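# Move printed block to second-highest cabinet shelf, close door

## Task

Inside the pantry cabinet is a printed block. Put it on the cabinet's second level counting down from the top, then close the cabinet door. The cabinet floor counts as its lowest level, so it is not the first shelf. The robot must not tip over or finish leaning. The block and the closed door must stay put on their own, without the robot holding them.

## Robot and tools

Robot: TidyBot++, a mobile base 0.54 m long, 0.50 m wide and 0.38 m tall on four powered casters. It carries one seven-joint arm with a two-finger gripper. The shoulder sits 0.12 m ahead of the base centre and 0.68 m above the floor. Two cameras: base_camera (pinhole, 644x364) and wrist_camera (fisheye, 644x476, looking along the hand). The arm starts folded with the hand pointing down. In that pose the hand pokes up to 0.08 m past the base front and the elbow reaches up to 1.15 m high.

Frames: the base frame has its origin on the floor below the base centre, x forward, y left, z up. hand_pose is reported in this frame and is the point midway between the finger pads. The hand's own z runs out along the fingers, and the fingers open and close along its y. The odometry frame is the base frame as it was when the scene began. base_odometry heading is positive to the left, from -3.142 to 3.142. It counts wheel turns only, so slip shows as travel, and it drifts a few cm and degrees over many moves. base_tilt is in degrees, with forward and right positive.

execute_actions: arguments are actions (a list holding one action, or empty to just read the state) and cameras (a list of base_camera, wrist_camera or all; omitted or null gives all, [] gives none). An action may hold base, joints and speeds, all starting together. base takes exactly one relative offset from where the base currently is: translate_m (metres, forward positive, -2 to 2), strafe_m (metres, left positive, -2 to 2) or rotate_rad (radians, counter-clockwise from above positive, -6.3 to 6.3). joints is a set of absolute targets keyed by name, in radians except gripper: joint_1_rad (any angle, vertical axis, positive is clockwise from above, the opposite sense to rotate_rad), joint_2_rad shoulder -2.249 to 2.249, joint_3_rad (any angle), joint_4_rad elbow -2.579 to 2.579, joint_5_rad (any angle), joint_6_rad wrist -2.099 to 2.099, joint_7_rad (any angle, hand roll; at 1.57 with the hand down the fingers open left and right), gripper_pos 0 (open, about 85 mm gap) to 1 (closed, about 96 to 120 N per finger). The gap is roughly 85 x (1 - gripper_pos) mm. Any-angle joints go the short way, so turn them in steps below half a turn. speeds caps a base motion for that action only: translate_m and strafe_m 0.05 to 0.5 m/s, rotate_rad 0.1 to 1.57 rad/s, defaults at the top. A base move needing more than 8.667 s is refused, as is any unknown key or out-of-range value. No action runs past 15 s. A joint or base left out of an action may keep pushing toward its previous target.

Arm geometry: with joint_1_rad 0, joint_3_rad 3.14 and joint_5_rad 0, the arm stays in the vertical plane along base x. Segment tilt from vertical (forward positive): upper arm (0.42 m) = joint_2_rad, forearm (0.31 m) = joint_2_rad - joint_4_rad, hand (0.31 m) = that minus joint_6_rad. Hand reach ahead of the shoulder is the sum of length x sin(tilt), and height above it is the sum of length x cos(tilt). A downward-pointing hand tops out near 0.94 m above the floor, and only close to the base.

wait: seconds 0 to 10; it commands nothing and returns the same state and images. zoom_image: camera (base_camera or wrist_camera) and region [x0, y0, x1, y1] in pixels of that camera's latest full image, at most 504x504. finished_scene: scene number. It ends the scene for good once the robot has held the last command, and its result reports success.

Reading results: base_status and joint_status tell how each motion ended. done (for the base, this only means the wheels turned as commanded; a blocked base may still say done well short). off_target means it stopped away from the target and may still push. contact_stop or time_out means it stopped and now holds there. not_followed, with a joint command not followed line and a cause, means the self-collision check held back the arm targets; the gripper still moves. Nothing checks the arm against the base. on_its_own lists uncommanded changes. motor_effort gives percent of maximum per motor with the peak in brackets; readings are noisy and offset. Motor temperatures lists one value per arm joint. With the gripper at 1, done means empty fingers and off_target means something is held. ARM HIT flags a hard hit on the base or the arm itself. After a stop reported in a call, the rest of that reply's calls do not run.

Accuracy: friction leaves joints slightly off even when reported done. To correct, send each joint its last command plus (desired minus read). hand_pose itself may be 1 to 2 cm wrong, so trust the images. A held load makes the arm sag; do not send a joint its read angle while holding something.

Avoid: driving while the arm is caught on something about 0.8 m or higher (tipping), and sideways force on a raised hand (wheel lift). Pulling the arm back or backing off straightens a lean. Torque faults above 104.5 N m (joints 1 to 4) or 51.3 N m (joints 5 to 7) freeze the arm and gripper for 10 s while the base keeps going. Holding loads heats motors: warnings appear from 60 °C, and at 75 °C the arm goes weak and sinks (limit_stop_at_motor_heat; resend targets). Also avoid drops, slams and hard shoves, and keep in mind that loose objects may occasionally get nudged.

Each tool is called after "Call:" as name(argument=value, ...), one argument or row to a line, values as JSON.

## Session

Call:
execute_actions(
  actions=[],
)

Scene clock: 0.00 s.
Motor temperatures (°C, as the motors report them): [34 32 27 31 39 44 41]
base_odometry: x=+0.000 y=+0.000 heading=+0.000 (m, m, rad; odometry frame)
base_tilt: forward=+0.1 right=-0.7 (deg)
base_status: not commanded
joint_positions: joint_1_rad=+0.006 joint_2_rad=-0.327 joint_3_rad=+3.133 joint_4_rad=-2.518 joint_5_rad=-0.003 joint_6_rad=-0.828 joint_7_rad=+1.570 gripper_pos=+0.000
joint_status: not commanded
motor_effort: joint_1_rad=+0 joint_2_rad=-2 joint_3_rad=+0 joint_4_rad=+13 joint_5_rad=-1 joint_6_rad=+0 joint_7_rad=+0 (%)
hand_pose: x=+0.2774 y=+0.0021 z=+0.5884 quat_wxyz=(+0.000, +0.998, +0.000, +0.061) (m; base frame)
pictures: base_camera, wrist_camera
Images, in order (width x height): base_camera 644x364, wrist_camera 644x476.

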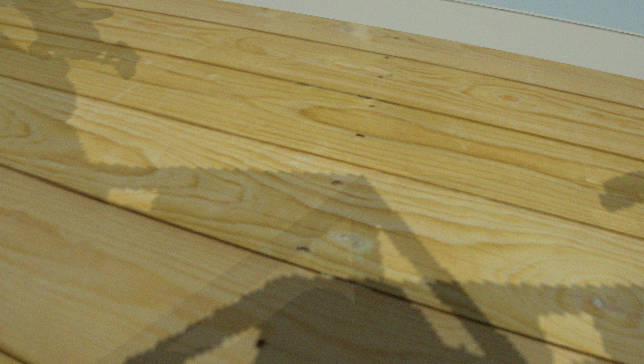

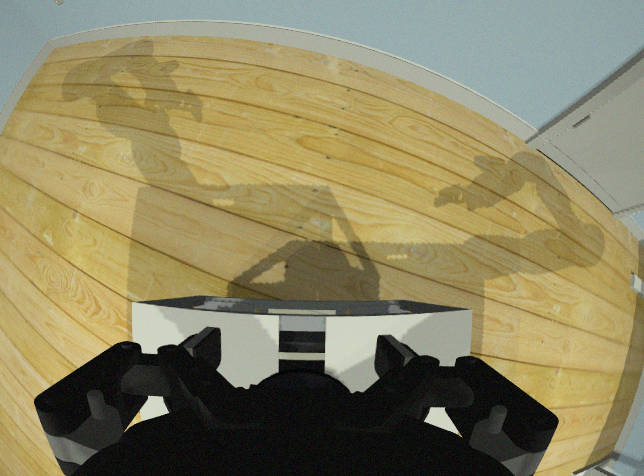

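Call:
execute_actions(
  actions=[
    {"base":{"rotate_rad":2.85},"joints":{"joint_6_rad":0.66}},
  ],
)

Scene clock: 8.83 s.
Motor temperatures (°C, as the motors report them): [34 32 27 31 39 44 41]
base_odometry: x=+0.000 y=+0.000 heading=+2.850 (m, m, rad; odometry frame)
base_tilt: forward=+0.1 right=-0.7 (deg)
base_status: done
joint_positions: joint_1_rad=+0.006 joint_2_rad=-0.327 joint_3_rad=+3.133 joint_4_rad=-2.516 joint_5_rad=-0.003 joint_6_rad=+0.638 joint_7_rad=+1.570 gripper_pos=+0.000
joint_status: all done
motor_effort: joint_1_rad=+0(2) joint_2_rad=-8(9) joint_3_rad=+0(2) joint_4_rad=+20(20) joint_5_rad=+0(1) joint_6_rad=+8(8) joint_7_rad=+0(0) (%)
hand_pose: x=+0.5512 y=+0.0024 z=+0.9038 quat_wxyz=(-0.001, +0.700, +0.000, +0.714) (m; base frame)
pictures: base_camera, wrist_camera
Images, in order (width x height): base_camera 644x364, wrist_camera 644x476.

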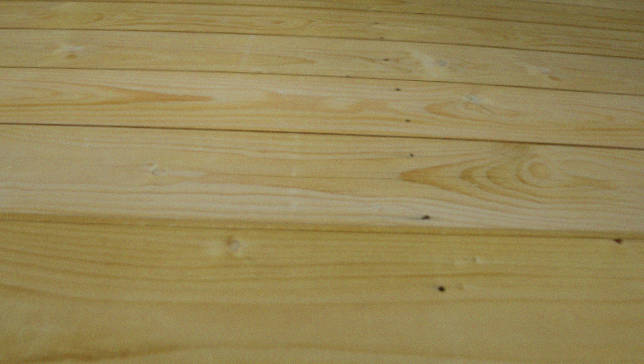

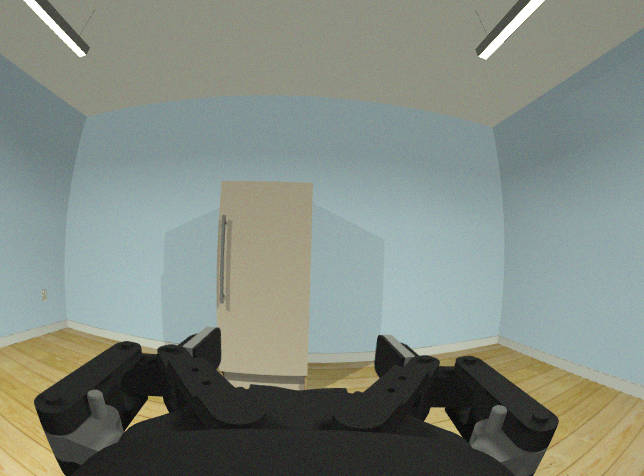

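Call:
execute_actions(
  actions=[
    {"base":{"strafe_m":0.46},"joints":{"joint_2_rad":0.3,"joint_4_rad":-2.4,"joint_6_rad":1.16,"gripper_pos":0.2}},
  ],
  cameras=[],
)

Call:
execute_actions(
  actions=[
    {"base":{"translate_m":1.0}},
  ],
)

Scene clock: 14.43 s.
Motor temperatures (°C, as the motors report them): [34 32 27 31 39 44 41]
base_odometry: x=-0.132 y=-0.441 heading=+2.850 (m, m, rad; odometry frame)
base_tilt: forward=+0.1 right=-0.7 (deg)
base_status: done
joint_positions: joint_1_rad=+0.005 joint_2_rad=+0.293 joint_3_rad=+3.133 joint_4_rad=-2.416 joint_5_rad=-0.003 joint_6_rad=+1.114 joint_7_rad=+1.570 gripper_pos=+0.200
joint_status: all done
motor_effort: joint_1_rad=+0(3) joint_2_rad=-26(26) joint_3_rad=+0(2) joint_4_rad=+12(19) joint_5_rad=+0(2) joint_6_rad=+8(8) joint_7_rad=+0(0) (%)
hand_pose: x=+0.6835 y=+0.0022 z=+0.7917 quat_wxyz=(-0.002, +0.716, -0.001, +0.699) (m; base frame)
pictures: none
No camera images: the call's "cameras" was empty. Leave "cameras" out to get every camera's image.

Scene clock: 17.80 s.
Motor temperatures (°C, as the motors report them): [34 32 27 31 39 44 41]
base_odometry: x=-1.090 y=-0.154 heading=+2.851 (m, m, rad; odometry frame)
base_tilt: forward=+0.2 right=-0.7 (deg)
base_status: done
joint_positions: joint_1_rad=+0.005 joint_2_rad=+0.295 joint_3_rad=+3.133 joint_4_rad=-2.409 joint_5_rad=-0.003 joint_6_rad=+1.116 joint_7_rad=+1.570 gripper_pos=+0.200
joint_status: not commanded
motor_effort: joint_1_rad=+0(1) joint_2_rad=-26(28) joint_3_rad=+0(1) joint_4_rad=+13(14) joint_5_rad=+0(0) joint_6_rad=+8(9) joint_7_rad=+0(1) (%)
hand_pose: x=+0.6857 y=+0.0022 z=+0.7944 quat_wxyz=(-0.002, +0.713, -0.001, +0.701) (m; base frame)
pictures: base_camera, wrist_camera
Images, in order (width x height): base_camera 644x364, wrist_camera 644x476.

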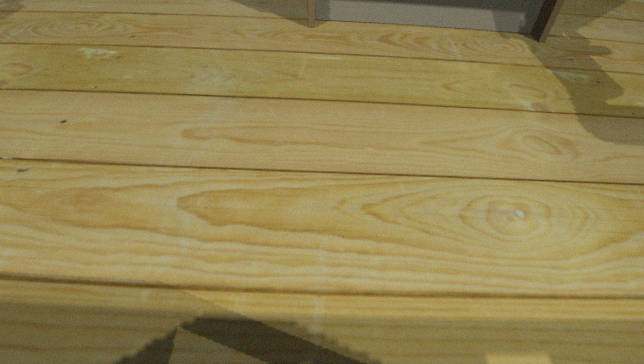

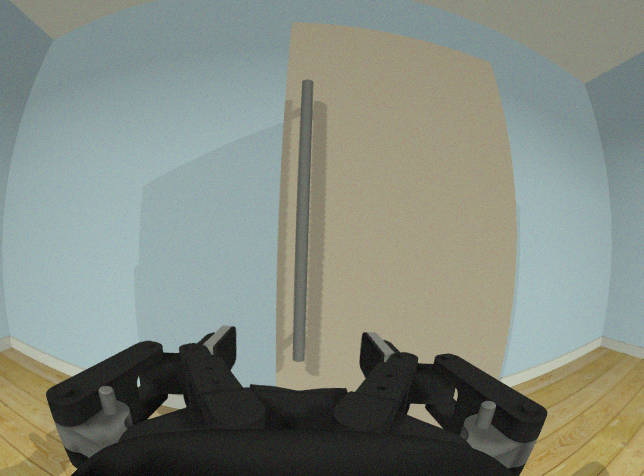

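Call:
execute_actions(
  actions=[
    {"base":{"translate_m":0.27}},
  ],
  cameras=["wrist_camera"],
)

Scene clock: 22.77 s.
Motor temperatures (°C, as the motors report them): [34 32 27 31 39 44 41]
base_odometry: x=-1.349 y=-0.077 heading=+2.851 (m, m, rad; odometry frame)
base_tilt: forward=+0.2 right=-0.7 (deg)
base_status: done
joint_positions: joint_1_rad=+0.005 joint_2_rad=+0.299 joint_3_rad=+3.133 joint_4_rad=-2.406 joint_5_rad=-0.003 joint_6_rad=+1.117 joint_7_rad=+1.570 gripper_pos=+0.200
joint_status: not commanded
motor_effort: joint_1_rad=+0(0) joint_2_rad=-25(29) joint_3_rad=+0(1) joint_4_rad=+13(14) joint_5_rad=+0(0) joint_6_rad=+8(8) joint_7_rad=-1(0) (%)
hand_pose: x=+0.6871 y=+0.0022 z=+0.7938 quat_wxyz=(-0.002, +0.713, -0.001, +0.701) (m; base frame)
pictures: wrist_camera
Images, in order (width x height): wrist_camera 644x476.

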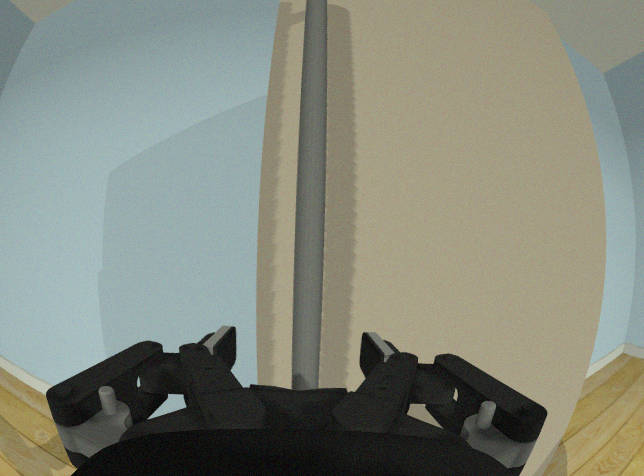

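Call:
execute_actions(
  actions=[
    {"base":{"translate_m":0.09},"speeds":{"translate_m":0.12},"joints":{"joint_1_rad":0.03}},
  ],
  cameras=[],
)

Call:
execute_actions(
  actions=[
    {"joints":{"gripper_pos":1}},
  ],
  cameras=["wrist_camera"],
)

Call:
execute_actions(
  actions=[
    {"base":{"translate_m":-0.18},"speeds":{"translate_m":0.12}},
  ],
  cameras=[],
)

Call:
execute_actions(
  actions=[
    {"base":{"strafe_m":-0.13},"joints":{"joint_1_rad":-0.1}},
  ],
  cameras=[],
)

Call:
execute_actions(
  actions=[
    {"base":{"translate_m":-0.1},"speeds":{"translate_m":0.12}},
  ],
  cameras=[],
)

Call:
execute_actions(
  actions=[
    {"base":{"strafe_m":-0.13},"joints":{"joint_1_rad":-0.23}},
  ],
  cameras=[],
)

Call:
execute_actions(
  actions=[
    {"base":{"translate_m":-0.06},"speeds":{"translate_m":0.12}},
  ],
  cameras=["wrist_camera"],
)

Scene clock: 32.33 s.
Motor temperatures (°C, as the motors report them): [34 32 27 31 39 44 41]
base_odometry: x=-1.435 y=-0.051 heading=+2.851 (m, m, rad; odometry frame)
base_tilt: forward=+0.1 right=-0.7 (deg)
base_status: done
joint_positions: joint_1_rad=+0.021 joint_2_rad=+0.299 joint_3_rad=+3.133 joint_4_rad=-2.405 joint_5_rad=-0.003 joint_6_rad=+1.117 joint_7_rad=+1.570 gripper_pos=+0.200
joint_status: all done
motor_effort: joint_1_rad=+0(2) joint_2_rad=-25(28) joint_3_rad=+0(1) joint_4_rad=+13(15) joint_5_rad=+0(0) joint_6_rad=+8(9) joint_7_rad=+0(1) (%)
hand_pose: x=+0.6872 y=-0.0069 z=+0.7940 quat_wxyz=(+0.004, +0.713, -0.007, +0.701) (m; base frame)
pictures: none
No camera images: the call's "cameras" was empty. Leave "cameras" out to get every camera's image.

Scene clock: 33.33 s.
Motor temperatures (°C, as the motors report them): [34 32 27 31 39 44 41]
base_odometry: x=-1.435 y=-0.051 heading=+2.851 (m, m, rad; odometry frame)
base_tilt: forward=+0.1 right=-0.7 (deg)
base_status: not commanded
joint_positions: joint_1_rad=+0.020 joint_2_rad=+0.299 joint_3_rad=+3.132 joint_4_rad=-2.405 joint_5_rad=-0.002 joint_6_rad=+1.117 joint_7_rad=+1.570 gripper_pos=+0.784
joint_status: gripper_pos off_target (ended at +0.784, target +1.000)
motor_effort: joint_1_rad=+0(2) joint_2_rad=-25(26) joint_3_rad=+0(2) joint_4_rad=+14(16) joint_5_rad=-1(3) joint_6_rad=+9(9) joint_7_rad=-1(1) (%)
hand_pose: x=+0.6872 y=-0.0061 z=+0.7940 quat_wxyz=(+0.003, +0.713, -0.007, +0.701) (m; base frame)
pictures: wrist_camera
Images, in order (width x height): wrist_camera 644x476.

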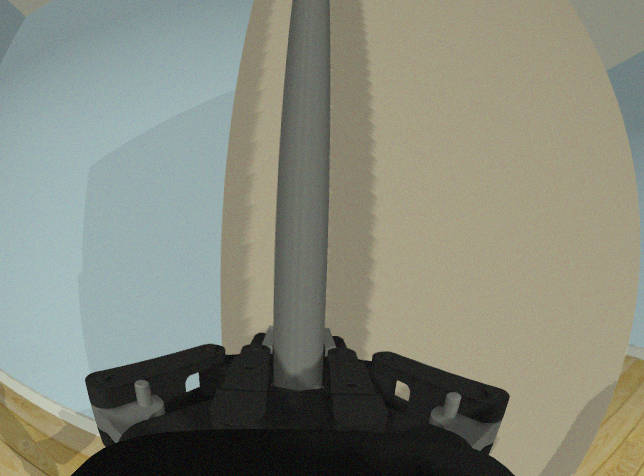

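Scene clock: 35.43 s.
Motor temperatures (°C, as the motors report them): [34 32 27 31 39 44 41]
base_odometry: x=-1.263 y=-0.103 heading=+2.851 (m, m, rad; odometry frame)
base_tilt: forward=+0.1 right=-0.7 (deg)
base_status: done
joint_positions: joint_1_rad=+0.058 joint_2_rad=+0.310 joint_3_rad=+3.158 joint_4_rad=-2.391 joint_5_rad=-0.005 joint_6_rad=+1.118 joint_7_rad=+1.570 gripper_pos=+0.787
joint_status: not commanded
motor_effort: joint_1_rad=-6(9) joint_2_rad=-30(31) joint_3_rad=-5(8) joint_4_rad=+11(15) joint_5_rad=+3(4) joint_6_rad=+10(11) joint_7_rad=-1(2) (%)
hand_pose: x=+0.6912 y=-0.0417 z=+0.7941 quat_wxyz=(+0.028, +0.711, -0.027, +0.702) (m; base frame)
pictures: none
No camera images: the call's "cameras" was empty. Leave "cameras" out to get every camera's image.

Scene clock: 36.80 s.
Motor temperatures (°C, as the motors report them): [34 32 27 31 39 44 41]
base_odometry: x=-1.225 y=+0.022 heading=+2.851 (m, m, rad; odometry frame)
base_tilt: forward=+0.1 right=-0.7 (deg)
base_status: done
joint_positions: joint_1_rad=-0.126 joint_2_rad=+0.307 joint_3_rad=+3.112 joint_4_rad=-2.396 joint_5_rad=+0.005 joint_6_rad=+1.118 joint_7_rad=+1.570 gripper_pos=+0.787
joint_status: all done
motor_effort: joint_1_rad=+5(7) joint_2_rad=-25(31) joint_3_rad=+4(7) joint_4_rad=+14(15) joint_5_rad=-4(6) joint_6_rad=+8(10) joint_7_rad=-1(1) (%)
hand_pose: x=+0.6835 y=+0.0897 z=+0.7939 quat_wxyz=(-0.059, +0.710, +0.054, +0.700) (m; base frame)
pictures: none
No camera images: the call's "cameras" was empty. Leave "cameras" out to get every camera's image.

Scene clock: 38.23 s.
Motor temperatures (°C, as the motors report them): [34 32 27 31 39 44 41]
base_odometry: x=-1.129 y=-0.007 heading=+2.851 (m, m, rad; odometry frame)
base_tilt: forward=+0.1 right=-0.7 (deg)
base_status: done
joint_positions: joint_1_rad=-0.070 joint_2_rad=+0.311 joint_3_rad=+3.159 joint_4_rad=-2.392 joint_5_rad=-0.007 joint_6_rad=+1.120 joint_7_rad=+1.570 gripper_pos=+0.787
joint_status: not commanded
motor_effort: joint_1_rad=-6(9) joint_2_rad=-29(32) joint_3_rad=-7(8) joint_4_rad=+10(15) joint_5_rad=+4(5) joint_6_rad=+9(12) joint_7_rad=-1(1) (%)
hand_pose: x=+0.6919 y=+0.0306 z=+0.7941 quat_wxyz=(-0.016, +0.711, +0.017, +0.703) (m; base frame)
pictures: none
No camera images: the call's "cameras" was empty. Leave "cameras" out to get every camera's image.

Scene clock: 39.60 s.
Motor temperatures (°C, as the motors report them): [34 32 27 31 39 44 41]
base_odometry: x=-1.092 y=+0.118 heading=+2.851 (m, m, rad; odometry frame)
base_tilt: forward=+0.1 right=-0.7 (deg)
base_status: done
joint_positions: joint_1_rad=-0.245 joint_2_rad=+0.299 joint_3_rad=+3.122 joint_4_rad=-2.409 joint_5_rad=-0.007 joint_6_rad=+1.120 joint_7_rad=+1.570 gripper_pos=+0.787
joint_status: all done
motor_effort: joint_1_rad=+3(5) joint_2_rad=-24(29) joint_3_rad=+1(6) joint_4_rad=+15(18) joint_5_rad=-2(5) joint_6_rad=+8(10) joint_7_rad=-2(2) (%)
hand_pose: x=+0.6668 y=+0.1466 z=+0.7939 quat_wxyz=(-0.094, +0.707, +0.088, +0.695) (m; base frame)
pictures: none
No camera images: the call's "cameras" was empty. Leave "cameras" out to get every camera's image.

Scene clock: 40.70 s.
Motor temperatures (°C, as the motors report them): [34 32 27 31 39 44 41]
base_odometry: x=-1.035 y=+0.101 heading=+2.851 (m, m, rad; odometry frame)
base_tilt: forward=+0.1 right=-0.7 (deg)
base_status: done
joint_positions: joint_1_rad=-0.200 joint_2_rad=+0.311 joint_3_rad=+3.159 joint_4_rad=-2.393 joint_5_rad=-0.008 joint_6_rad=+1.121 joint_7_rad=+1.570 gripper_pos=+0.787
joint_status: not commanded
motor_effort: joint_1_rad=-7(8) joint_2_rad=-28(32) joint_3_rad=-6(8) joint_4_rad=+10(15) joint_5_rad=+3(5) joint_6_rad=+8(11) joint_7_rad=-1(1) (%)
hand_pose: x=+0.6827 y=+0.1045 z=+0.7940 quat_wxyz=(-0.062, +0.708, +0.063, +0.700) (m; base frame)
pictures: wrist_camera
Images, in order (width x height): wrist_camera 644x476.

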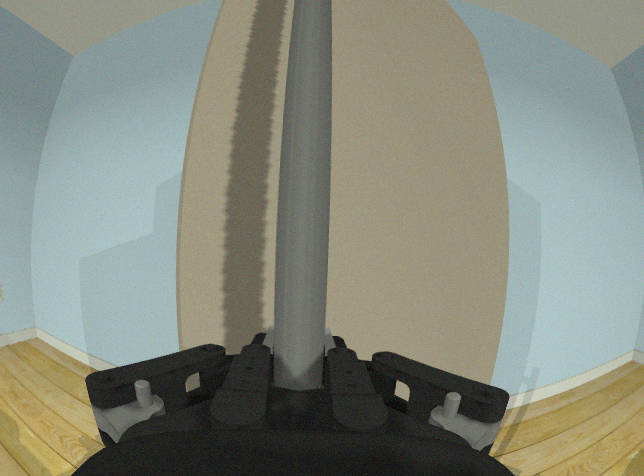

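Call:
execute_actions(
  actions=[
    {"base":{"strafe_m":-0.16},"joints":{"joint_1_rad":-0.4}},
  ],
  cameras=[],
)

Call:
execute_actions(
  actions=[
    {"base":{"strafe_m":-0.135},"joints":{"joint_1_rad":-0.55}},
  ],
  cameras=[],
)

Call:
execute_actions(
  actions=[
    {"base":{"strafe_m":-0.145},"joints":{"joint_1_rad":-0.68}},
  ],
  cameras=[],
)

Call:
execute_actions(
  actions=[
    {"base":{"strafe_m":-0.2},"speeds":{"strafe_m":0.15},"joints":{"joint_1_rad":-0.74}},
  ],
  cameras=["wrist_camera"],
)

Scene clock: 53.40 s.
Motor temperatures (°C, as the motors report them): [34 33 27 31 39 44 41]
base_odometry: x=-0.989 y=+0.254 heading=+2.851 (m, m, rad; odometry frame)
base_tilt: forward=+0.1 right=-0.7 (deg)
base_status: done
joint_positions: joint_1_rad=-0.400 joint_2_rad=+0.294 joint_3_rad=+3.136 joint_4_rad=-2.415 joint_5_rad=-0.014 joint_6_rad=+1.122 joint_7_rad=+1.570 gripper_pos=+0.787
joint_status: all done
motor_effort: joint_1_rad=+0(7) joint_2_rad=-24(28) joint_3_rad=+0(6) joint_4_rad=+16(18) joint_5_rad=+1(6) joint_6_rad=+8(9) joint_7_rad=-1(1) (%)
hand_pose: x=+0.6393 y=+0.2200 z=+0.7939 quat_wxyz=(-0.140, +0.700, +0.136, +0.687) (m; base frame)
pictures: none
No camera images: the call's "cameras" was empty. Leave "cameras" out to get every camera's image.

Scene clock: 54.83 s.
Motor temperatures (°C, as the motors report them): [34 33 27 31 39 44 41]
base_odometry: x=-0.950 y=+0.383 heading=+2.851 (m, m, rad; odometry frame)
base_tilt: forward=+0.1 right=-0.7 (deg)
base_status: done
joint_positions: joint_1_rad=-0.548 joint_2_rad=+0.292 joint_3_rad=+3.134 joint_4_rad=-2.418 joint_5_rad=-0.014 joint_6_rad=+1.122 joint_7_rad=+1.570 gripper_pos=+0.787
joint_status: all done
motor_effort: joint_1_rad=+0(4) joint_2_rad=-23(28) joint_3_rad=-1(3) joint_4_rad=+15(19) joint_5_rad=+0(5) joint_6_rad=+7(9) joint_7_rad=-1(1) (%)
hand_pose: x=+0.5994 y=+0.2948 z=+0.7938 quat_wxyz=(-0.191, +0.688, +0.188, +0.674) (m; base frame)
pictures: none
No camera images: the call's "cameras" was empty. Leave "cameras" out to get every camera's image.

Scene clock: 56.27 s.
Motor temperatures (°C, as the motors report them): [34 33 27 31 39 44 41]
base_odometry: x=-0.908 y=+0.522 heading=+2.851 (m, m, rad; odometry frame)
base_tilt: forward=+0.1 right=-0.7 (deg)
base_status: done
joint_positions: joint_1_rad=-0.675 joint_2_rad=+0.299 joint_3_rad=+3.137 joint_4_rad=-2.409 joint_5_rad=-0.009 joint_6_rad=+1.122 joint_7_rad=+1.570 gripper_pos=+0.787
joint_status: all done
motor_effort: joint_1_rad=+2(5) joint_2_rad=-26(29) joint_3_rad=+0(5) joint_4_rad=+13(16) joint_5_rad=-3(4) joint_6_rad=+8(10) joint_7_rad=-1(2) (%)
hand_pose: x=+0.5612 y=+0.3550 z=+0.7940 quat_wxyz=(-0.233, +0.673, +0.232, +0.662) (m; base frame)
pictures: none
No camera images: the call's "cameras" was empty. Leave "cameras" out to get every camera's image.

Scene clock: 58.30 s.
Motor temperatures (°C, as the motors report them): [34 33 27 31 39 44 41]
base_odometry: x=-0.850 y=+0.714 heading=+2.851 (m, m, rad; odometry frame)
base_tilt: forward=+0.1 right=-0.7 (deg)
base_status: done
joint_positions: joint_1_rad=-0.741 joint_2_rad=+0.302 joint_3_rad=+3.131 joint_4_rad=-2.406 joint_5_rad=-0.004 joint_6_rad=+1.122 joint_7_rad=+1.570 gripper_pos=+0.797
joint_status: all done
motor_effort: joint_1_rad=+0(4) joint_2_rad=-25(31) joint_3_rad=+0(4) joint_4_rad=+14(18) joint_5_rad=+0(5) joint_6_rad=+8(10) joint_7_rad=-1(1) (%)
hand_pose: x=+0.5346 y=+0.3876 z=+0.7940 quat_wxyz=(-0.258, +0.664, +0.258, +0.653) (m; base frame)
pictures: wrist_camera
Images, in order (width x height): wrist_camera 644x476.

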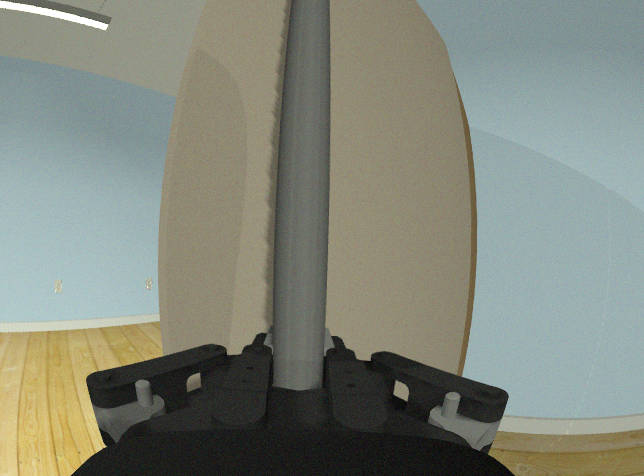

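Call:
execute_actions(
  actions=[
    {"joints":{"gripper_pos":0.4}},
  ],
  cameras=[],
)

Call:
execute_actions(
  actions=[
    {"joints":{"joint_2_rad":0.1,"joint_4_rad":-2.55,"joint_6_rad":1.08},"base":{"translate_m":-0.04}},
  ],
  cameras=[],
)

Call:
execute_actions(
  actions=[
    {"joints":{"joint_1_rad":-1.3,"gripper_pos":0,"joint_2_rad":-0.3,"joint_4_rad":-1.8,"joint_6_rad":-0.5},"base":{"strafe_m":0.7}},
  ],
  cameras=[],
)

Call:
execute_actions(
  actions=[
    {"joints":{"joint_1_rad":0.015}},
  ],
)

Scene clock: 63.37 s.
Motor temperatures (°C, as the motors report them): [34 33 27 31 39 44 41]
base_odometry: x=-0.850 y=+0.714 heading=+2.851 (m, m, rad; odometry frame)
base_tilt: forward=+0.2 right=-0.7 (deg)
base_status: not commanded
joint_positions: joint_1_rad=-0.737 joint_2_rad=+0.302 joint_3_rad=+3.135 joint_4_rad=-2.406 joint_5_rad=-0.006 joint_6_rad=+1.122 joint_7_rad=+1.570 gripper_pos=+0.400
joint_status: all done
motor_effort: joint_1_rad=+0(6) joint_2_rad=-26(28) joint_3_rad=+1(5) joint_4_rad=+13(16) joint_5_rad=+0(6) joint_6_rad=+8(10) joint_7_rad=-1(1) (%)
hand_pose: x=+0.5377 y=+0.3844 z=+0.7940 quat_wxyz=(-0.255, +0.665, +0.255, +0.654) (m; base frame)
pictures: none
No camera images: the call's "cameras" was empty. Leave "cameras" out to get every camera's image.

Scene clock: 64.53 s.
Motor temperatures (°C, as the motors report them): [34 33 27 31 39 44 41]
base_odometry: x=-0.812 y=+0.703 heading=+2.851 (m, m, rad; odometry frame)
base_tilt: forward=+0.1 right=-0.7 (deg)
base_status: done
joint_positions: joint_1_rad=-0.737 joint_2_rad=+0.104 joint_3_rad=+3.135 joint_4_rad=-2.535 joint_5_rad=-0.006 joint_6_rad=+1.122 joint_7_rad=+1.570 gripper_pos=+0.400
joint_status: all done
motor_effort: joint_1_rad=-1(1) joint_2_rad=-19(29) joint_3_rad=+0(2) joint_4_rad=+13(15) joint_5_rad=+0(0) joint_6_rad=+8(9) joint_7_rad=+0(0) (%)
hand_pose: x=+0.4913 y=+0.3422 z=+0.8417 quat_wxyz=(-0.264, +0.642, +0.247, +0.676) (m; base frame)
pictures: none
No camera images: the call's "cameras" was empty. Leave "cameras" out to get every camera's image.

Scene clock: 67.43 s.
Motor temperatures (°C, as the motors report them): [34 33 27 31 39 44 41]
base_odometry: x=-1.013 y=+0.032 heading=+2.851 (m, m, rad; odometry frame)
base_tilt: forward=+0.1 right=-0.7 (deg)
base_status: done
joint_positions: joint_1_rad=-1.287 joint_2_rad=-0.288 joint_3_rad=+3.135 joint_4_rad=-1.811 joint_5_rad=-0.006 joint_6_rad=-0.457 joint_7_rad=+1.570 gripper_pos=+0.000
joint_status: all done
motor_effort: joint_1_rad=+0(2) joint_2_rad=-12(19) joint_3_rad=+1(1) joint_4_rad=+23(23) joint_5_rad=+0(1) joint_6_rad=+8(8) joint_7_rad=+0(0) (%)
hand_pose: x=+0.2477 y=+0.4624 z=+0.9765 quat_wxyz=(-0.332, +0.668, +0.503, +0.437) (m; base frame)
pictures: none
No camera images: the call's "cameras" was empty. Leave "cameras" out to get every camera's image.

Scene clock: 70.00 s.
Motor temperatures (°C, as the motors report them): [34 33 27 31 39 44 41]
base_odometry: x=-1.013 y=+0.032 heading=+2.851 (m, m, rad; odometry frame)
base_tilt: forward=+0.1 right=-0.7 (deg)
base_status: not commanded
joint_positions: joint_1_rad=+0.002 joint_2_rad=-0.288 joint_3_rad=+3.135 joint_4_rad=-1.811 joint_5_rad=-0.006 joint_6_rad=-0.457 joint_7_rad=+1.570 gripper_pos=+0.000
joint_status: all done
motor_effort: joint_1_rad=+0(1) joint_2_rad=-12(13) joint_3_rad=+0(2) joint_4_rad=+23(23) joint_5_rad=+0(1) joint_6_rad=+8(8) joint_7_rad=+0(0) (%)
hand_pose: x=+0.5990 y=+0.0049 z=+0.9765 quat_wxyz=(-0.003, +0.836, +0.000, +0.549) (m; base frame)
pictures: base_camera, wrist_camera
Images, in order (width x height): base_camera 644x364, wrist_camera 644x476.

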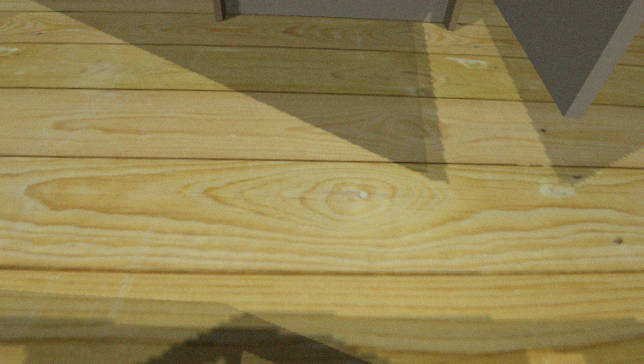

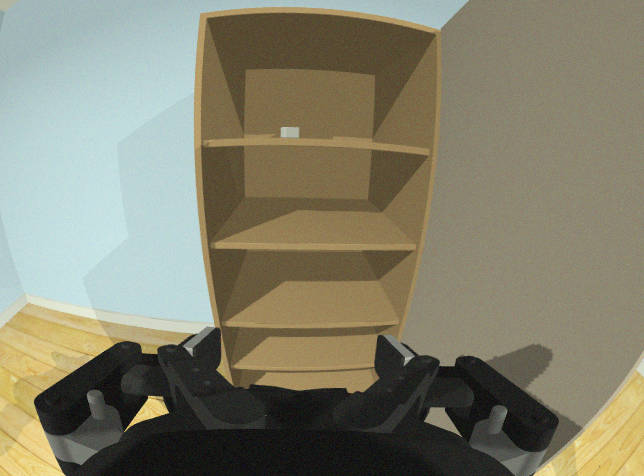

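Call:
execute_actions(
  actions=[
    {"base":{"strafe_m":0.04},"joints":{"joint_2_rad":0.4,"joint_4_rad":-0.61,"joint_6_rad":-0.93}},
  ],
  cameras=["wrist_camera"],
)

Call:
execute_actions(
  actions=[
    {"base":{"translate_m":0.2}},
  ],
)

Scene clock: 77.33 s.
Motor temperatures (°C, as the motors report them): [34 33 27 31 39 44 41]
base_odometry: x=-1.024 y=-0.006 heading=+2.851 (m, m, rad; odometry frame)
base_tilt: forward=+0.2 right=-0.7 (deg)
base_status: done
joint_positions: joint_1_rad=+0.004 joint_2_rad=+0.390 joint_3_rad=+3.133 joint_4_rad=-0.626 joint_5_rad=-0.006 joint_6_rad=-0.884 joint_7_rad=+1.570 gripper_pos=+0.000
joint_status: all done
motor_effort: joint_1_rad=+0(1) joint_2_rad=-37(38) joint_3_rad=-1(3) joint_4_rad=+20(24) joint_5_rad=-1(0) joint_6_rad=+8(8) joint_7_rad=+0(1) (%)
hand_pose: x=+0.8407 y=+0.0046 z=+1.1361 quat_wxyz=(-0.006, +0.813, +0.000, +0.582) (m; base frame)
pictures: wrist_camera
Images, in order (width x height): wrist_camera 644x476.

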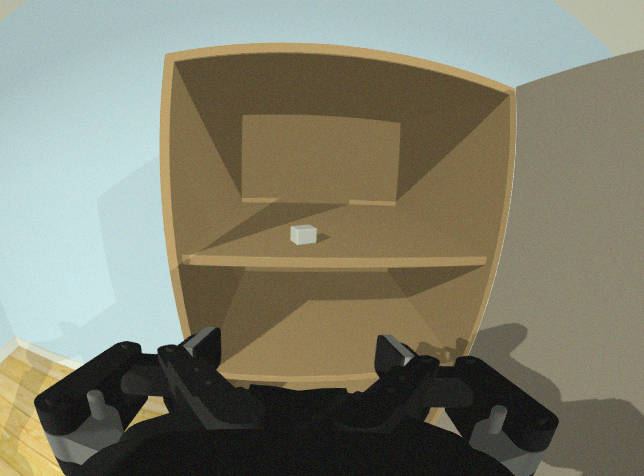

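Scene clock: 78.97 s.
Motor temperatures (°C, as the motors report them): [34 33 27 31 39 44 41]
base_odometry: x=-1.216 y=+0.051 heading=+2.851 (m, m, rad; odometry frame)
base_tilt: forward=+0.2 right=-0.7 (deg)
base_status: done
joint_positions: joint_1_rad=+0.004 joint_2_rad=+0.406 joint_3_rad=+3.133 joint_4_rad=-0.622 joint_5_rad=-0.006 joint_6_rad=-0.887 joint_7_rad=+1.570 gripper_pos=+0.000
joint_status: not commanded
motor_effort: joint_1_rad=-1(1) joint_2_rad=-37(41) joint_3_rad=-1(1) joint_4_rad=+20(22) joint_5_rad=-1(1) joint_6_rad=+7(8) joint_7_rad=+0(0) (%)
hand_pose: x=+0.8473 y=+0.0044 z=+1.1257 quat_wxyz=(-0.006, +0.818, +0.000, +0.576) (m; base frame)
pictures: base_camera, wrist_camera
Images, in order (width x height): base_camera 644x364, wrist_camera 644x476.

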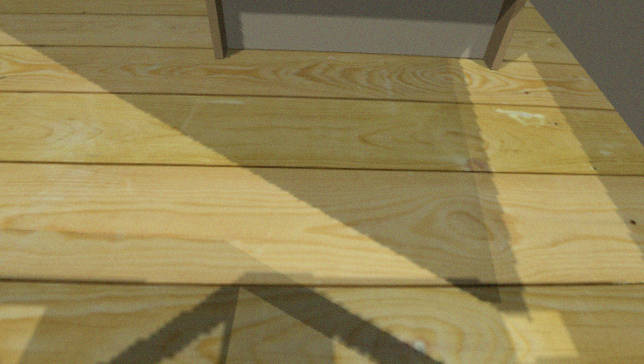

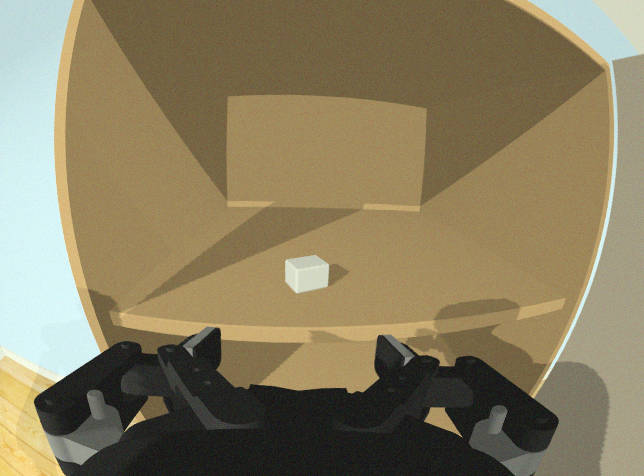

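Call:
execute_actions(
  actions=[
    {"base":{"translate_m":0.14},"speeds":{"translate_m":0.15},"joints":{"joint_6_rad":-1.0,"joint_1_rad":0.03}},
  ],
  cameras=["wrist_camera"],
)

Scene clock: 84.00 s.
Motor temperatures (°C, as the motors report them): [34 33 27 31 39 44 41]
base_odometry: x=-1.350 y=+0.091 heading=+2.852 (m, m, rad; odometry frame)
base_tilt: forward=+0.1 right=-0.7 (deg)
base_status: done
joint_positions: joint_1_rad=+0.017 joint_2_rad=+0.403 joint_3_rad=+3.133 joint_4_rad=-0.621 joint_5_rad=-0.006 joint_6_rad=-0.963 joint_7_rad=+1.570 gripper_pos=+0.000
joint_status: all done
motor_effort: joint_1_rad=+0(1) joint_2_rad=-36(41) joint_3_rad=+0(2) joint_4_rad=+21(21) joint_5_rad=-1(1) joint_6_rad=+8(8) joint_7_rad=+0(1) (%)
hand_pose: x=+0.8370 y=-0.0050 z=+1.1066 quat_wxyz=(-0.002, +0.838, -0.005, +0.546) (m; base frame)
pictures: wrist_camera
Images, in order (width x height): wrist_camera 644x476.

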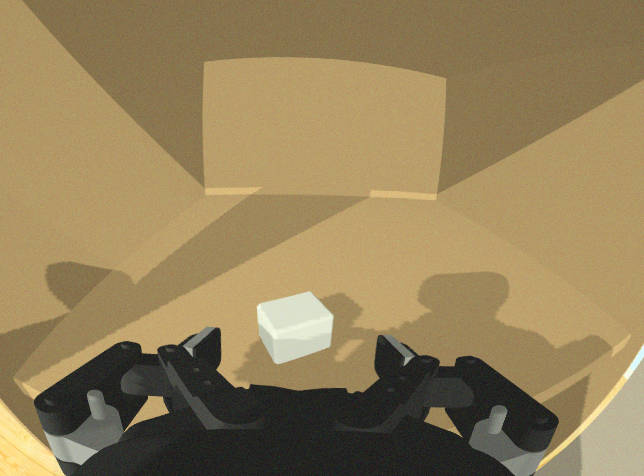

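Call:
execute_actions(
  actions=[
    {"base":{"translate_m":0.05},"speeds":{"translate_m":0.1},"joints":{"joint_4_rad":-0.67}},
  ],
  cameras=["wrist_camera"],
)

Scene clock: 87.73 s.
Motor temperatures (°C, as the motors report them): [34 33 27 31 39 44 41]
base_odometry: x=-1.398 y=+0.105 heading=+2.852 (m, m, rad; odometry frame)
base_tilt: forward=+0.2 right=-0.7 (deg)
base_status: done
joint_positions: joint_1_rad=+0.017 joint_2_rad=+0.393 joint_3_rad=+3.133 joint_4_rad=-0.658 joint_5_rad=-0.006 joint_6_rad=-0.963 joint_7_rad=+1.570 gripper_pos=+0.000
joint_status: all done
motor_effort: joint_1_rad=+0(2) joint_2_rad=-32(40) joint_3_rad=+0(2) joint_4_rad=+17(22) joint_5_rad=-1(2) joint_6_rad=+5(8) joint_7_rad=+0(2) (%)
hand_pose: x=+0.8341 y=-0.0049 z=+1.0933 quat_wxyz=(-0.002, +0.845, -0.005, +0.535) (m; base frame)
pictures: wrist_camera
Images, in order (width x height): wrist_camera 644x476.

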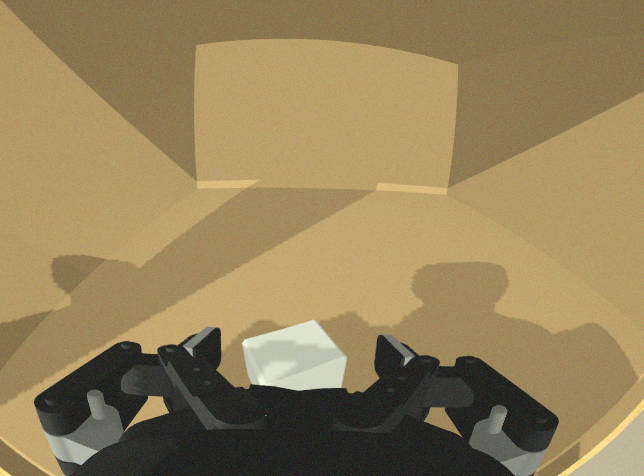

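Call:
execute_actions(
  actions=[
    {"joints":{"joint_4_rad":-0.63,"gripper_pos":1}},
  ],
  cameras=[],
)

Call:
execute_actions(
  actions=[
    {"joints":{"joint_4_rad":-0.57},"base":{"translate_m":-0.25},"speeds":{"translate_m":0.25}},
  ],
  cameras=["wrist_camera"],
)

Call:
execute_actions(
  actions=[
    {"joints":{"joint_4_rad":-1.36,"joint_6_rad":-0.21}},
  ],
  cameras=["wrist_camera"],
)

Scene clock: 95.73 s.
Motor temperatures (°C, as the motors report them): [34 33 27 31 39 44 41]
base_odometry: x=-1.398 y=+0.105 heading=+2.852 (m, m, rad; odometry frame)
base_tilt: forward=+0.1 right=-0.7 (deg)
base_status: not commanded
joint_positions: joint_1_rad=+0.017 joint_2_rad=+0.393 joint_3_rad=+3.133 joint_4_rad=-0.640 joint_5_rad=-0.006 joint_6_rad=-0.963 joint_7_rad=+1.570 gripper_pos=+0.531
joint_status: gripper_pos off_target (ended at +0.531, target +1.000); the others done
motor_effort: joint_1_rad=-1(1) joint_2_rad=-36(39) joint_3_rad=-1(1) joint_4_rad=+20(21) joint_5_rad=-1(2) joint_6_rad=+7(8) joint_7_rad=+0(1) (%)
hand_pose: x=+0.8337 y=-0.0052 z=+1.1031 quat_wxyz=(-0.002, +0.840, -0.005, +0.542) (m; base frame)
pictures: none
No camera images: the call's "cameras" was empty. Leave "cameras" out to get every camera's image.

Scene clock: 97.63 s.
Motor temperatures (°C, as the motors report them): [34 33 27 31 39 44 41]
base_odometry: x=-1.158 y=+0.033 heading=+2.852 (m, m, rad; odometry frame)
base_tilt: forward=+0.1 right=-0.7 (deg)
base_status: done
joint_positions: joint_1_rad=+0.020 joint_2_rad=+0.400 joint_3_rad=+3.133 joint_4_rad=-0.583 joint_5_rad=-0.006 joint_6_rad=-0.963 joint_7_rad=+1.570 gripper_pos=+0.531
joint_status: all done
motor_effort: joint_1_rad=+0(2) joint_2_rad=-37(41) joint_3_rad=+0(1) joint_4_rad=+20(22) joint_5_rad=-1(1) joint_6_rad=+8(8) joint_7_rad=-1(0) (%)
hand_pose: x=+0.8339 y=-0.0075 z=+1.1296 quat_wxyz=(-0.001, +0.827, -0.007, +0.563) (m; base frame)
pictures: wrist_camera
Images, in order (width x height): wrist_camera 644x476.

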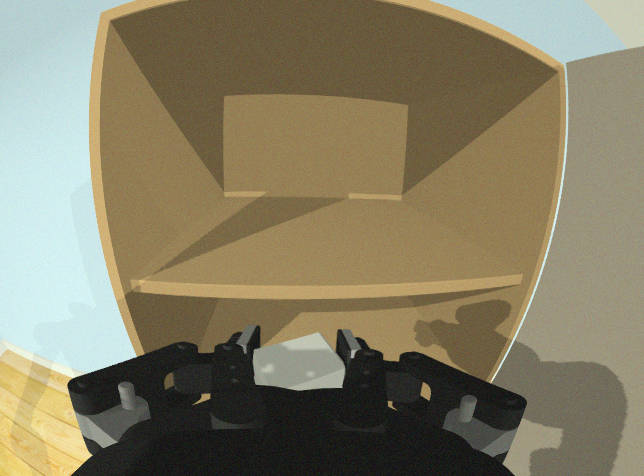

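Scene clock: 99.70 s.
Motor temperatures (°C, as the motors report them): [34 33 27 31 39 44 41]
base_odometry: x=-1.158 y=+0.033 heading=+2.852 (m, m, rad; odometry frame)
base_tilt: forward=+0.2 right=-0.7 (deg)
base_status: not commanded
joint_positions: joint_1_rad=+0.020 joint_2_rad=+0.402 joint_3_rad=+3.133 joint_4_rad=-1.349 joint_5_rad=-0.006 joint_6_rad=-0.256 joint_7_rad=+1.570 gripper_pos=+0.531
joint_status: all done
motor_effort: joint_1_rad=-1(1) joint_2_rad=-39(42) joint_3_rad=+0(1) joint_4_rad=+22(23) joint_5_rad=+0(1) joint_6_rad=+8(8) joint_7_rad=+0(0) (%)
hand_pose: x=+0.8749 y=-0.0082 z=+0.8812 quat_wxyz=(-0.001, +0.843, -0.009, +0.537) (m; base frame)
pictures: wrist_camera
Images, in order (width x height): wrist_camera 644x476.

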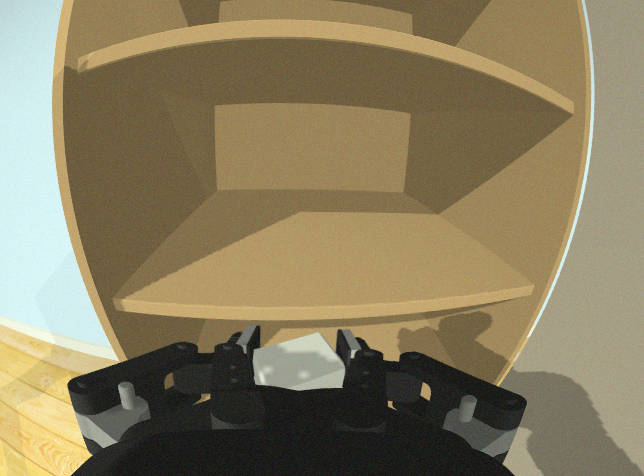

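Call:
execute_actions(
  actions=[
    {"base":{"translate_m":0.23},"speeds":{"translate_m":0.2}},
  ],
  cameras=[],
)

Call:
execute_actions(
  actions=[
    {"joints":{"joint_4_rad":-1.45,"joint_6_rad":-0.16}},
  ],
  cameras=["wrist_camera"],
)

Scene clock: 107.60 s.
Motor temperatures (°C, as the motors report them): [34 33 27 31 39 44 41]
base_odometry: x=-1.379 y=+0.099 heading=+2.853 (m, m, rad; odometry frame)
base_tilt: forward=+0.1 right=-0.7 (deg)
base_status: done
joint_positions: joint_1_rad=+0.021 joint_2_rad=+0.401 joint_3_rad=+3.133 joint_4_rad=-1.350 joint_5_rad=-0.006 joint_6_rad=-0.254 joint_7_rad=+1.570 gripper_pos=+0.531
joint_status: not commanded
motor_effort: joint_1_rad=+0(0) joint_2_rad=-40(43) joint_3_rad=+0(1) joint_4_rad=+23(24) joint_5_rad=-1(1) joint_6_rad=+8(8) joint_7_rad=+0(0) (%)
hand_pose: x=+0.8749 y=-0.0082 z=+0.8820 quat_wxyz=(-0.001, +0.843, -0.009, +0.538) (m; base frame)
pictures: none
No camera images: the call's "cameras" was empty. Leave "cameras" out to get every camera's image.

Scene clock: 108.50 s.
Motor temperatures (°C, as the motors report them): [34 33 27 31 39 44 41]
base_odometry: x=-1.379 y=+0.099 heading=+2.853 (m, m, rad; odometry frame)
base_tilt: forward=+0.2 right=-0.7 (deg)
base_status: not commanded
joint_positions: joint_1_rad=+0.021 joint_2_rad=+0.401 joint_3_rad=+3.133 joint_4_rad=-1.439 joint_5_rad=-0.006 joint_6_rad=-0.201 joint_7_rad=+1.570 gripper_pos=+0.531
joint_status: all done
motor_effort: joint_1_rad=+0(0) joint_2_rad=-39(40) joint_3_rad=+0(1) joint_4_rad=+22(23) joint_5_rad=-1(0) joint_6_rad=+7(9) joint_7_rad=+0(0) (%)
hand_pose: x=+0.8636 y=-0.0081 z=+0.8444 quat_wxyz=(-0.001, +0.852, -0.009, +0.523) (m; base frame)
pictures: wrist_camera
Images, in order (width x height): wrist_camera 644x476.

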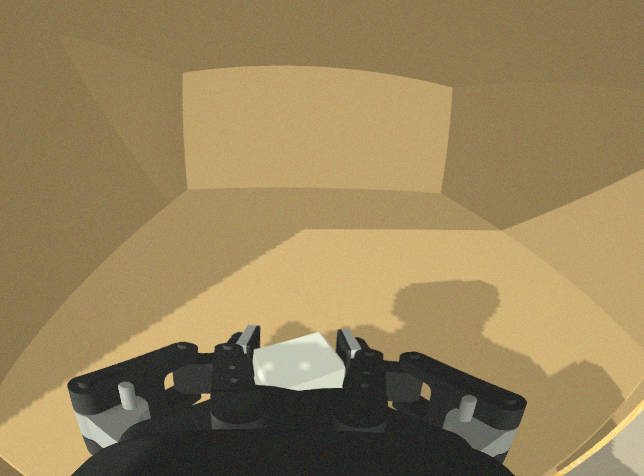

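Call:
execute_actions(
  actions=[
    {"joints":{"joint_4_rad":-1.49,"joint_6_rad":-0.13}},
  ],
  cameras=[],
)

Scene clock: 113.50 s.
Motor temperatures (°C, as the motors report them): [34 33 27 31 39 44 41]
base_odometry: x=-1.379 y=+0.099 heading=+2.853 (m, m, rad; odometry frame)
base_tilt: forward=+0.2 right=-0.7 (deg)
base_status: not commanded
joint_positions: joint_1_rad=+0.021 joint_2_rad=+0.396 joint_3_rad=+3.133 joint_4_rad=-1.465 joint_5_rad=-0.006 joint_6_rad=-0.164 joint_7_rad=+1.570 gripper_pos=+0.531
joint_status: all done
motor_effort: joint_1_rad=+0(0) joint_2_rad=-36(39) joint_3_rad=+0(0) joint_4_rad=+20(21) joint_5_rad=-1(0) joint_6_rad=+6(8) joint_7_rad=+0(0) (%)
hand_pose: x=+0.8621 y=-0.0081 z=+0.8435 quat_wxyz=(+0.000, +0.848, -0.009, +0.530) (m; base frame)
pictures: none
No camera images: the call's "cameras" was empty. Leave "cameras" out to get every camera's image.

Call:
execute_actions(
  actions=[
    {"joints":{"joint_4_rad":-1.45,"gripper_pos":0.1}},
  ],
  cameras=[],
)

Call:
execute_actions(
  actions=[
    {"joints":{"joint_4_rad":-1.42},"base":{"translate_m":-0.15}},
  ],
  cameras=[],
)

Call:
execute_actions(
  actions=[
    {"joints":{"joint_2_rad":-0.33,"joint_4_rad":-2.5,"joint_6_rad":0.64,"gripper_pos":1},"base":{"translate_m":-0.38}},
  ],
  cameras=["wrist_camera"],
)

Call:
execute_actions(
  actions=[
    {"base":{"strafe_m":-0.45}},
  ],
  cameras=["wrist_camera"],
)

Scene clock: 119.83 s.
Motor temperatures (°C, as the motors report them): [34 33 27 31 39 44 41]
base_odometry: x=-1.379 y=+0.099 heading=+2.853 (m, m, rad; odometry frame)
base_tilt: forward=+0.2 right=-0.7 (deg)
base_status: not commanded
joint_positions: joint_1_rad=+0.021 joint_2_rad=+0.397 joint_3_rad=+3.133 joint_4_rad=-1.457 joint_5_rad=-0.006 joint_6_rad=-0.164 joint_7_rad=+1.570 gripper_pos=+0.100
joint_status: all done
motor_effort: joint_1_rad=+0(0) joint_2_rad=-38(40) joint_3_rad=-1(1) joint_4_rad=+22(23) joint_5_rad=+0(1) joint_6_rad=+8(8) joint_7_rad=+0(0) (%)
hand_pose: x=+0.8641 y=-0.0081 z=+0.8476 quat_wxyz=(+0.000, +0.846, -0.009, +0.533) (m; base frame)
pictures: none
No camera images: the call's "cameras" was empty. Leave "cameras" out to get every camera's image.

Scene clock: 121.30 s.
Motor temperatures (°C, as the motors report them): [34 33 27 31 39 44 41]
base_odometry: x=-1.235 y=+0.056 heading=+2.853 (m, m, rad; odometry frame)
base_tilt: forward=+0.1 right=-0.7 (deg)
base_status: done
joint_positions: joint_1_rad=+0.022 joint_2_rad=+0.397 joint_3_rad=+3.133 joint_4_rad=-1.428 joint_5_rad=-0.006 joint_6_rad=-0.164 joint_7_rad=+1.570 gripper_pos=+0.100
joint_status: all done
motor_effort: joint_1_rad=+0(3) joint_2_rad=-39(41) joint_3_rad=+0(2) joint_4_rad=+22(23) joint_5_rad=+0(0) joint_6_rad=+7(8) joint_7_rad=+0(0) (%)
hand_pose: x=+0.8703 y=-0.0092 z=+0.8642 quat_wxyz=(+0.000, +0.838, -0.009, +0.545) (m; base frame)
pictures: none
No camera images: the call's "cameras" was empty. Leave "cameras" out to get every camera's image.

Scene clock: 123.67 s.
Motor temperatures (°C, as the motors report them): [34 33 27 31 39 44 41]
base_odometry: x=-0.870 y=-0.052 heading=+2.852 (m, m, rad; odometry frame)
base_tilt: forward=+0.1 right=-0.7 (deg)
base_status: done
joint_positions: joint_1_rad=+0.022 joint_2_rad=-0.318 joint_3_rad=+3.133 joint_4_rad=-2.487 joint_5_rad=-0.006 joint_6_rad=+0.595 joint_7_rad=+1.570 gripper_pos=+0.999
joint_status: all done
motor_effort: joint_1_rad=-1(1) joint_2_rad=-8(42) joint_3_rad=+0(0) joint_4_rad=+20(22) joint_5_rad=+0(1) joint_6_rad=+8(8) joint_7_rad=+0(0) (%)
hand_pose: x=+0.5585 y=-0.0050 z=+0.9032 quat_wxyz=(+0.005, +0.708, -0.007, +0.706) (m; base frame)
pictures: wrist_camera
Images, in order (width x height): wrist_camera 644x476.

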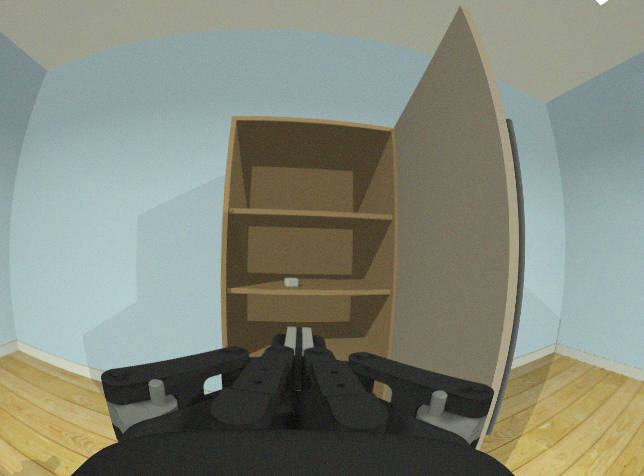

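Scene clock: 125.93 s.
Motor temperatures (°C, as the motors report them): [34 33 27 31 39 44 41]
base_odometry: x=-0.742 y=+0.379 heading=+2.852 (m, m, rad; odometry frame)
base_tilt: forward=+0.1 right=-0.7 (deg)
base_status: done
joint_positions: joint_1_rad=+0.022 joint_2_rad=-0.318 joint_3_rad=+3.133 joint_4_rad=-2.487 joint_5_rad=-0.006 joint_6_rad=+0.595 joint_7_rad=+1.570 gripper_pos=+0.999
joint_status: not commanded
motor_effort: joint_1_rad=+0(1) joint_2_rad=-8(8) joint_3_rad=+0(2) joint_4_rad=+20(21) joint_5_rad=+0(0) joint_6_rad=+8(9) joint_7_rad=+0(0) (%)
hand_pose: x=+0.5584 y=-0.0050 z=+0.9033 quat_wxyz=(+0.005, +0.708, -0.007, +0.706) (m; base frame)
pictures: wrist_camera
Images, in order (width x height): wrist_camera 644x476.

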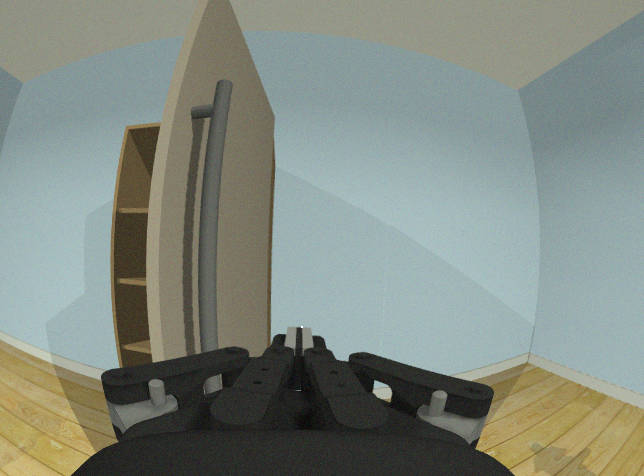

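Call:
execute_actions(
  actions=[
    {"joints":{"joint_2_rad":0.3,"joint_4_rad":-2.4,"joint_6_rad":1.16},"base":{"translate_m":0.08}},
  ],
  cameras=[],
)

Call:
execute_actions(
  actions=[
    {"base":{"strafe_m":0.33},"speeds":{"strafe_m":0.13}},
  ],
  cameras=["wrist_camera"],
)

Scene clock: 131.37 s.
Motor temperatures (°C, as the motors report them): [34 33 27 31 39 44 41]
base_odometry: x=-0.819 y=+0.402 heading=+2.852 (m, m, rad; odometry frame)
base_tilt: forward=+0.1 right=-0.7 (deg)
base_status: done
joint_positions: joint_1_rad=+0.022 joint_2_rad=+0.293 joint_3_rad=+3.133 joint_4_rad=-2.416 joint_5_rad=-0.006 joint_6_rad=+1.114 joint_7_rad=+1.570 gripper_pos=+0.999
joint_status: all done
motor_effort: joint_1_rad=+0(0) joint_2_rad=-25(26) joint_3_rad=-1(1) joint_4_rad=+13(21) joint_5_rad=+0(1) joint_6_rad=+8(8) joint_7_rad=+0(0) (%)
hand_pose: x=+0.6834 y=-0.0082 z=+0.7915 quat_wxyz=(+0.004, +0.716, -0.009, +0.698) (m; base frame)
pictures: none
No camera images: the call's "cameras" was empty. Leave "cameras" out to get every camera's image.

Scene clock: 134.53 s.
Motor temperatures (°C, as the motors report them): [34 33 27 31 39 44 41]
base_odometry: x=-0.913 y=+0.086 heading=+2.852 (m, m, rad; odometry frame)
base_tilt: forward=+0.1 right=-0.7 (deg)
base_status: done
joint_positions: joint_1_rad=+0.034 joint_2_rad=+0.293 joint_3_rad=+3.139 joint_4_rad=-2.412 joint_5_rad=-0.008 joint_6_rad=+1.115 joint_7_rad=+1.570 gripper_pos=+0.999
joint_status: not commanded
motor_effort: joint_1_rad=+0(7) joint_2_rad=-25(26) joint_3_rad=-1(7) joint_4_rad=+13(17) joint_5_rad=+0(5) joint_6_rad=+8(10) joint_7_rad=-1(0) (%)
hand_pose: x=+0.6844 y=-0.0191 z=+0.7935 quat_wxyz=(+0.012, +0.714, -0.016, +0.700) (m; base frame)
pictures: wrist_camera
Images, in order (width x height): wrist_camera 644x476.

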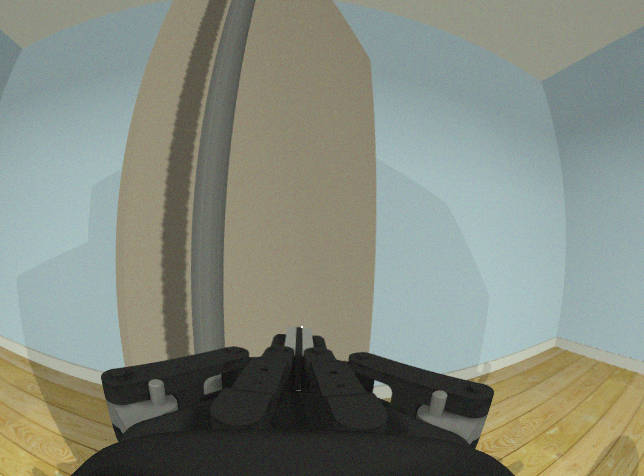

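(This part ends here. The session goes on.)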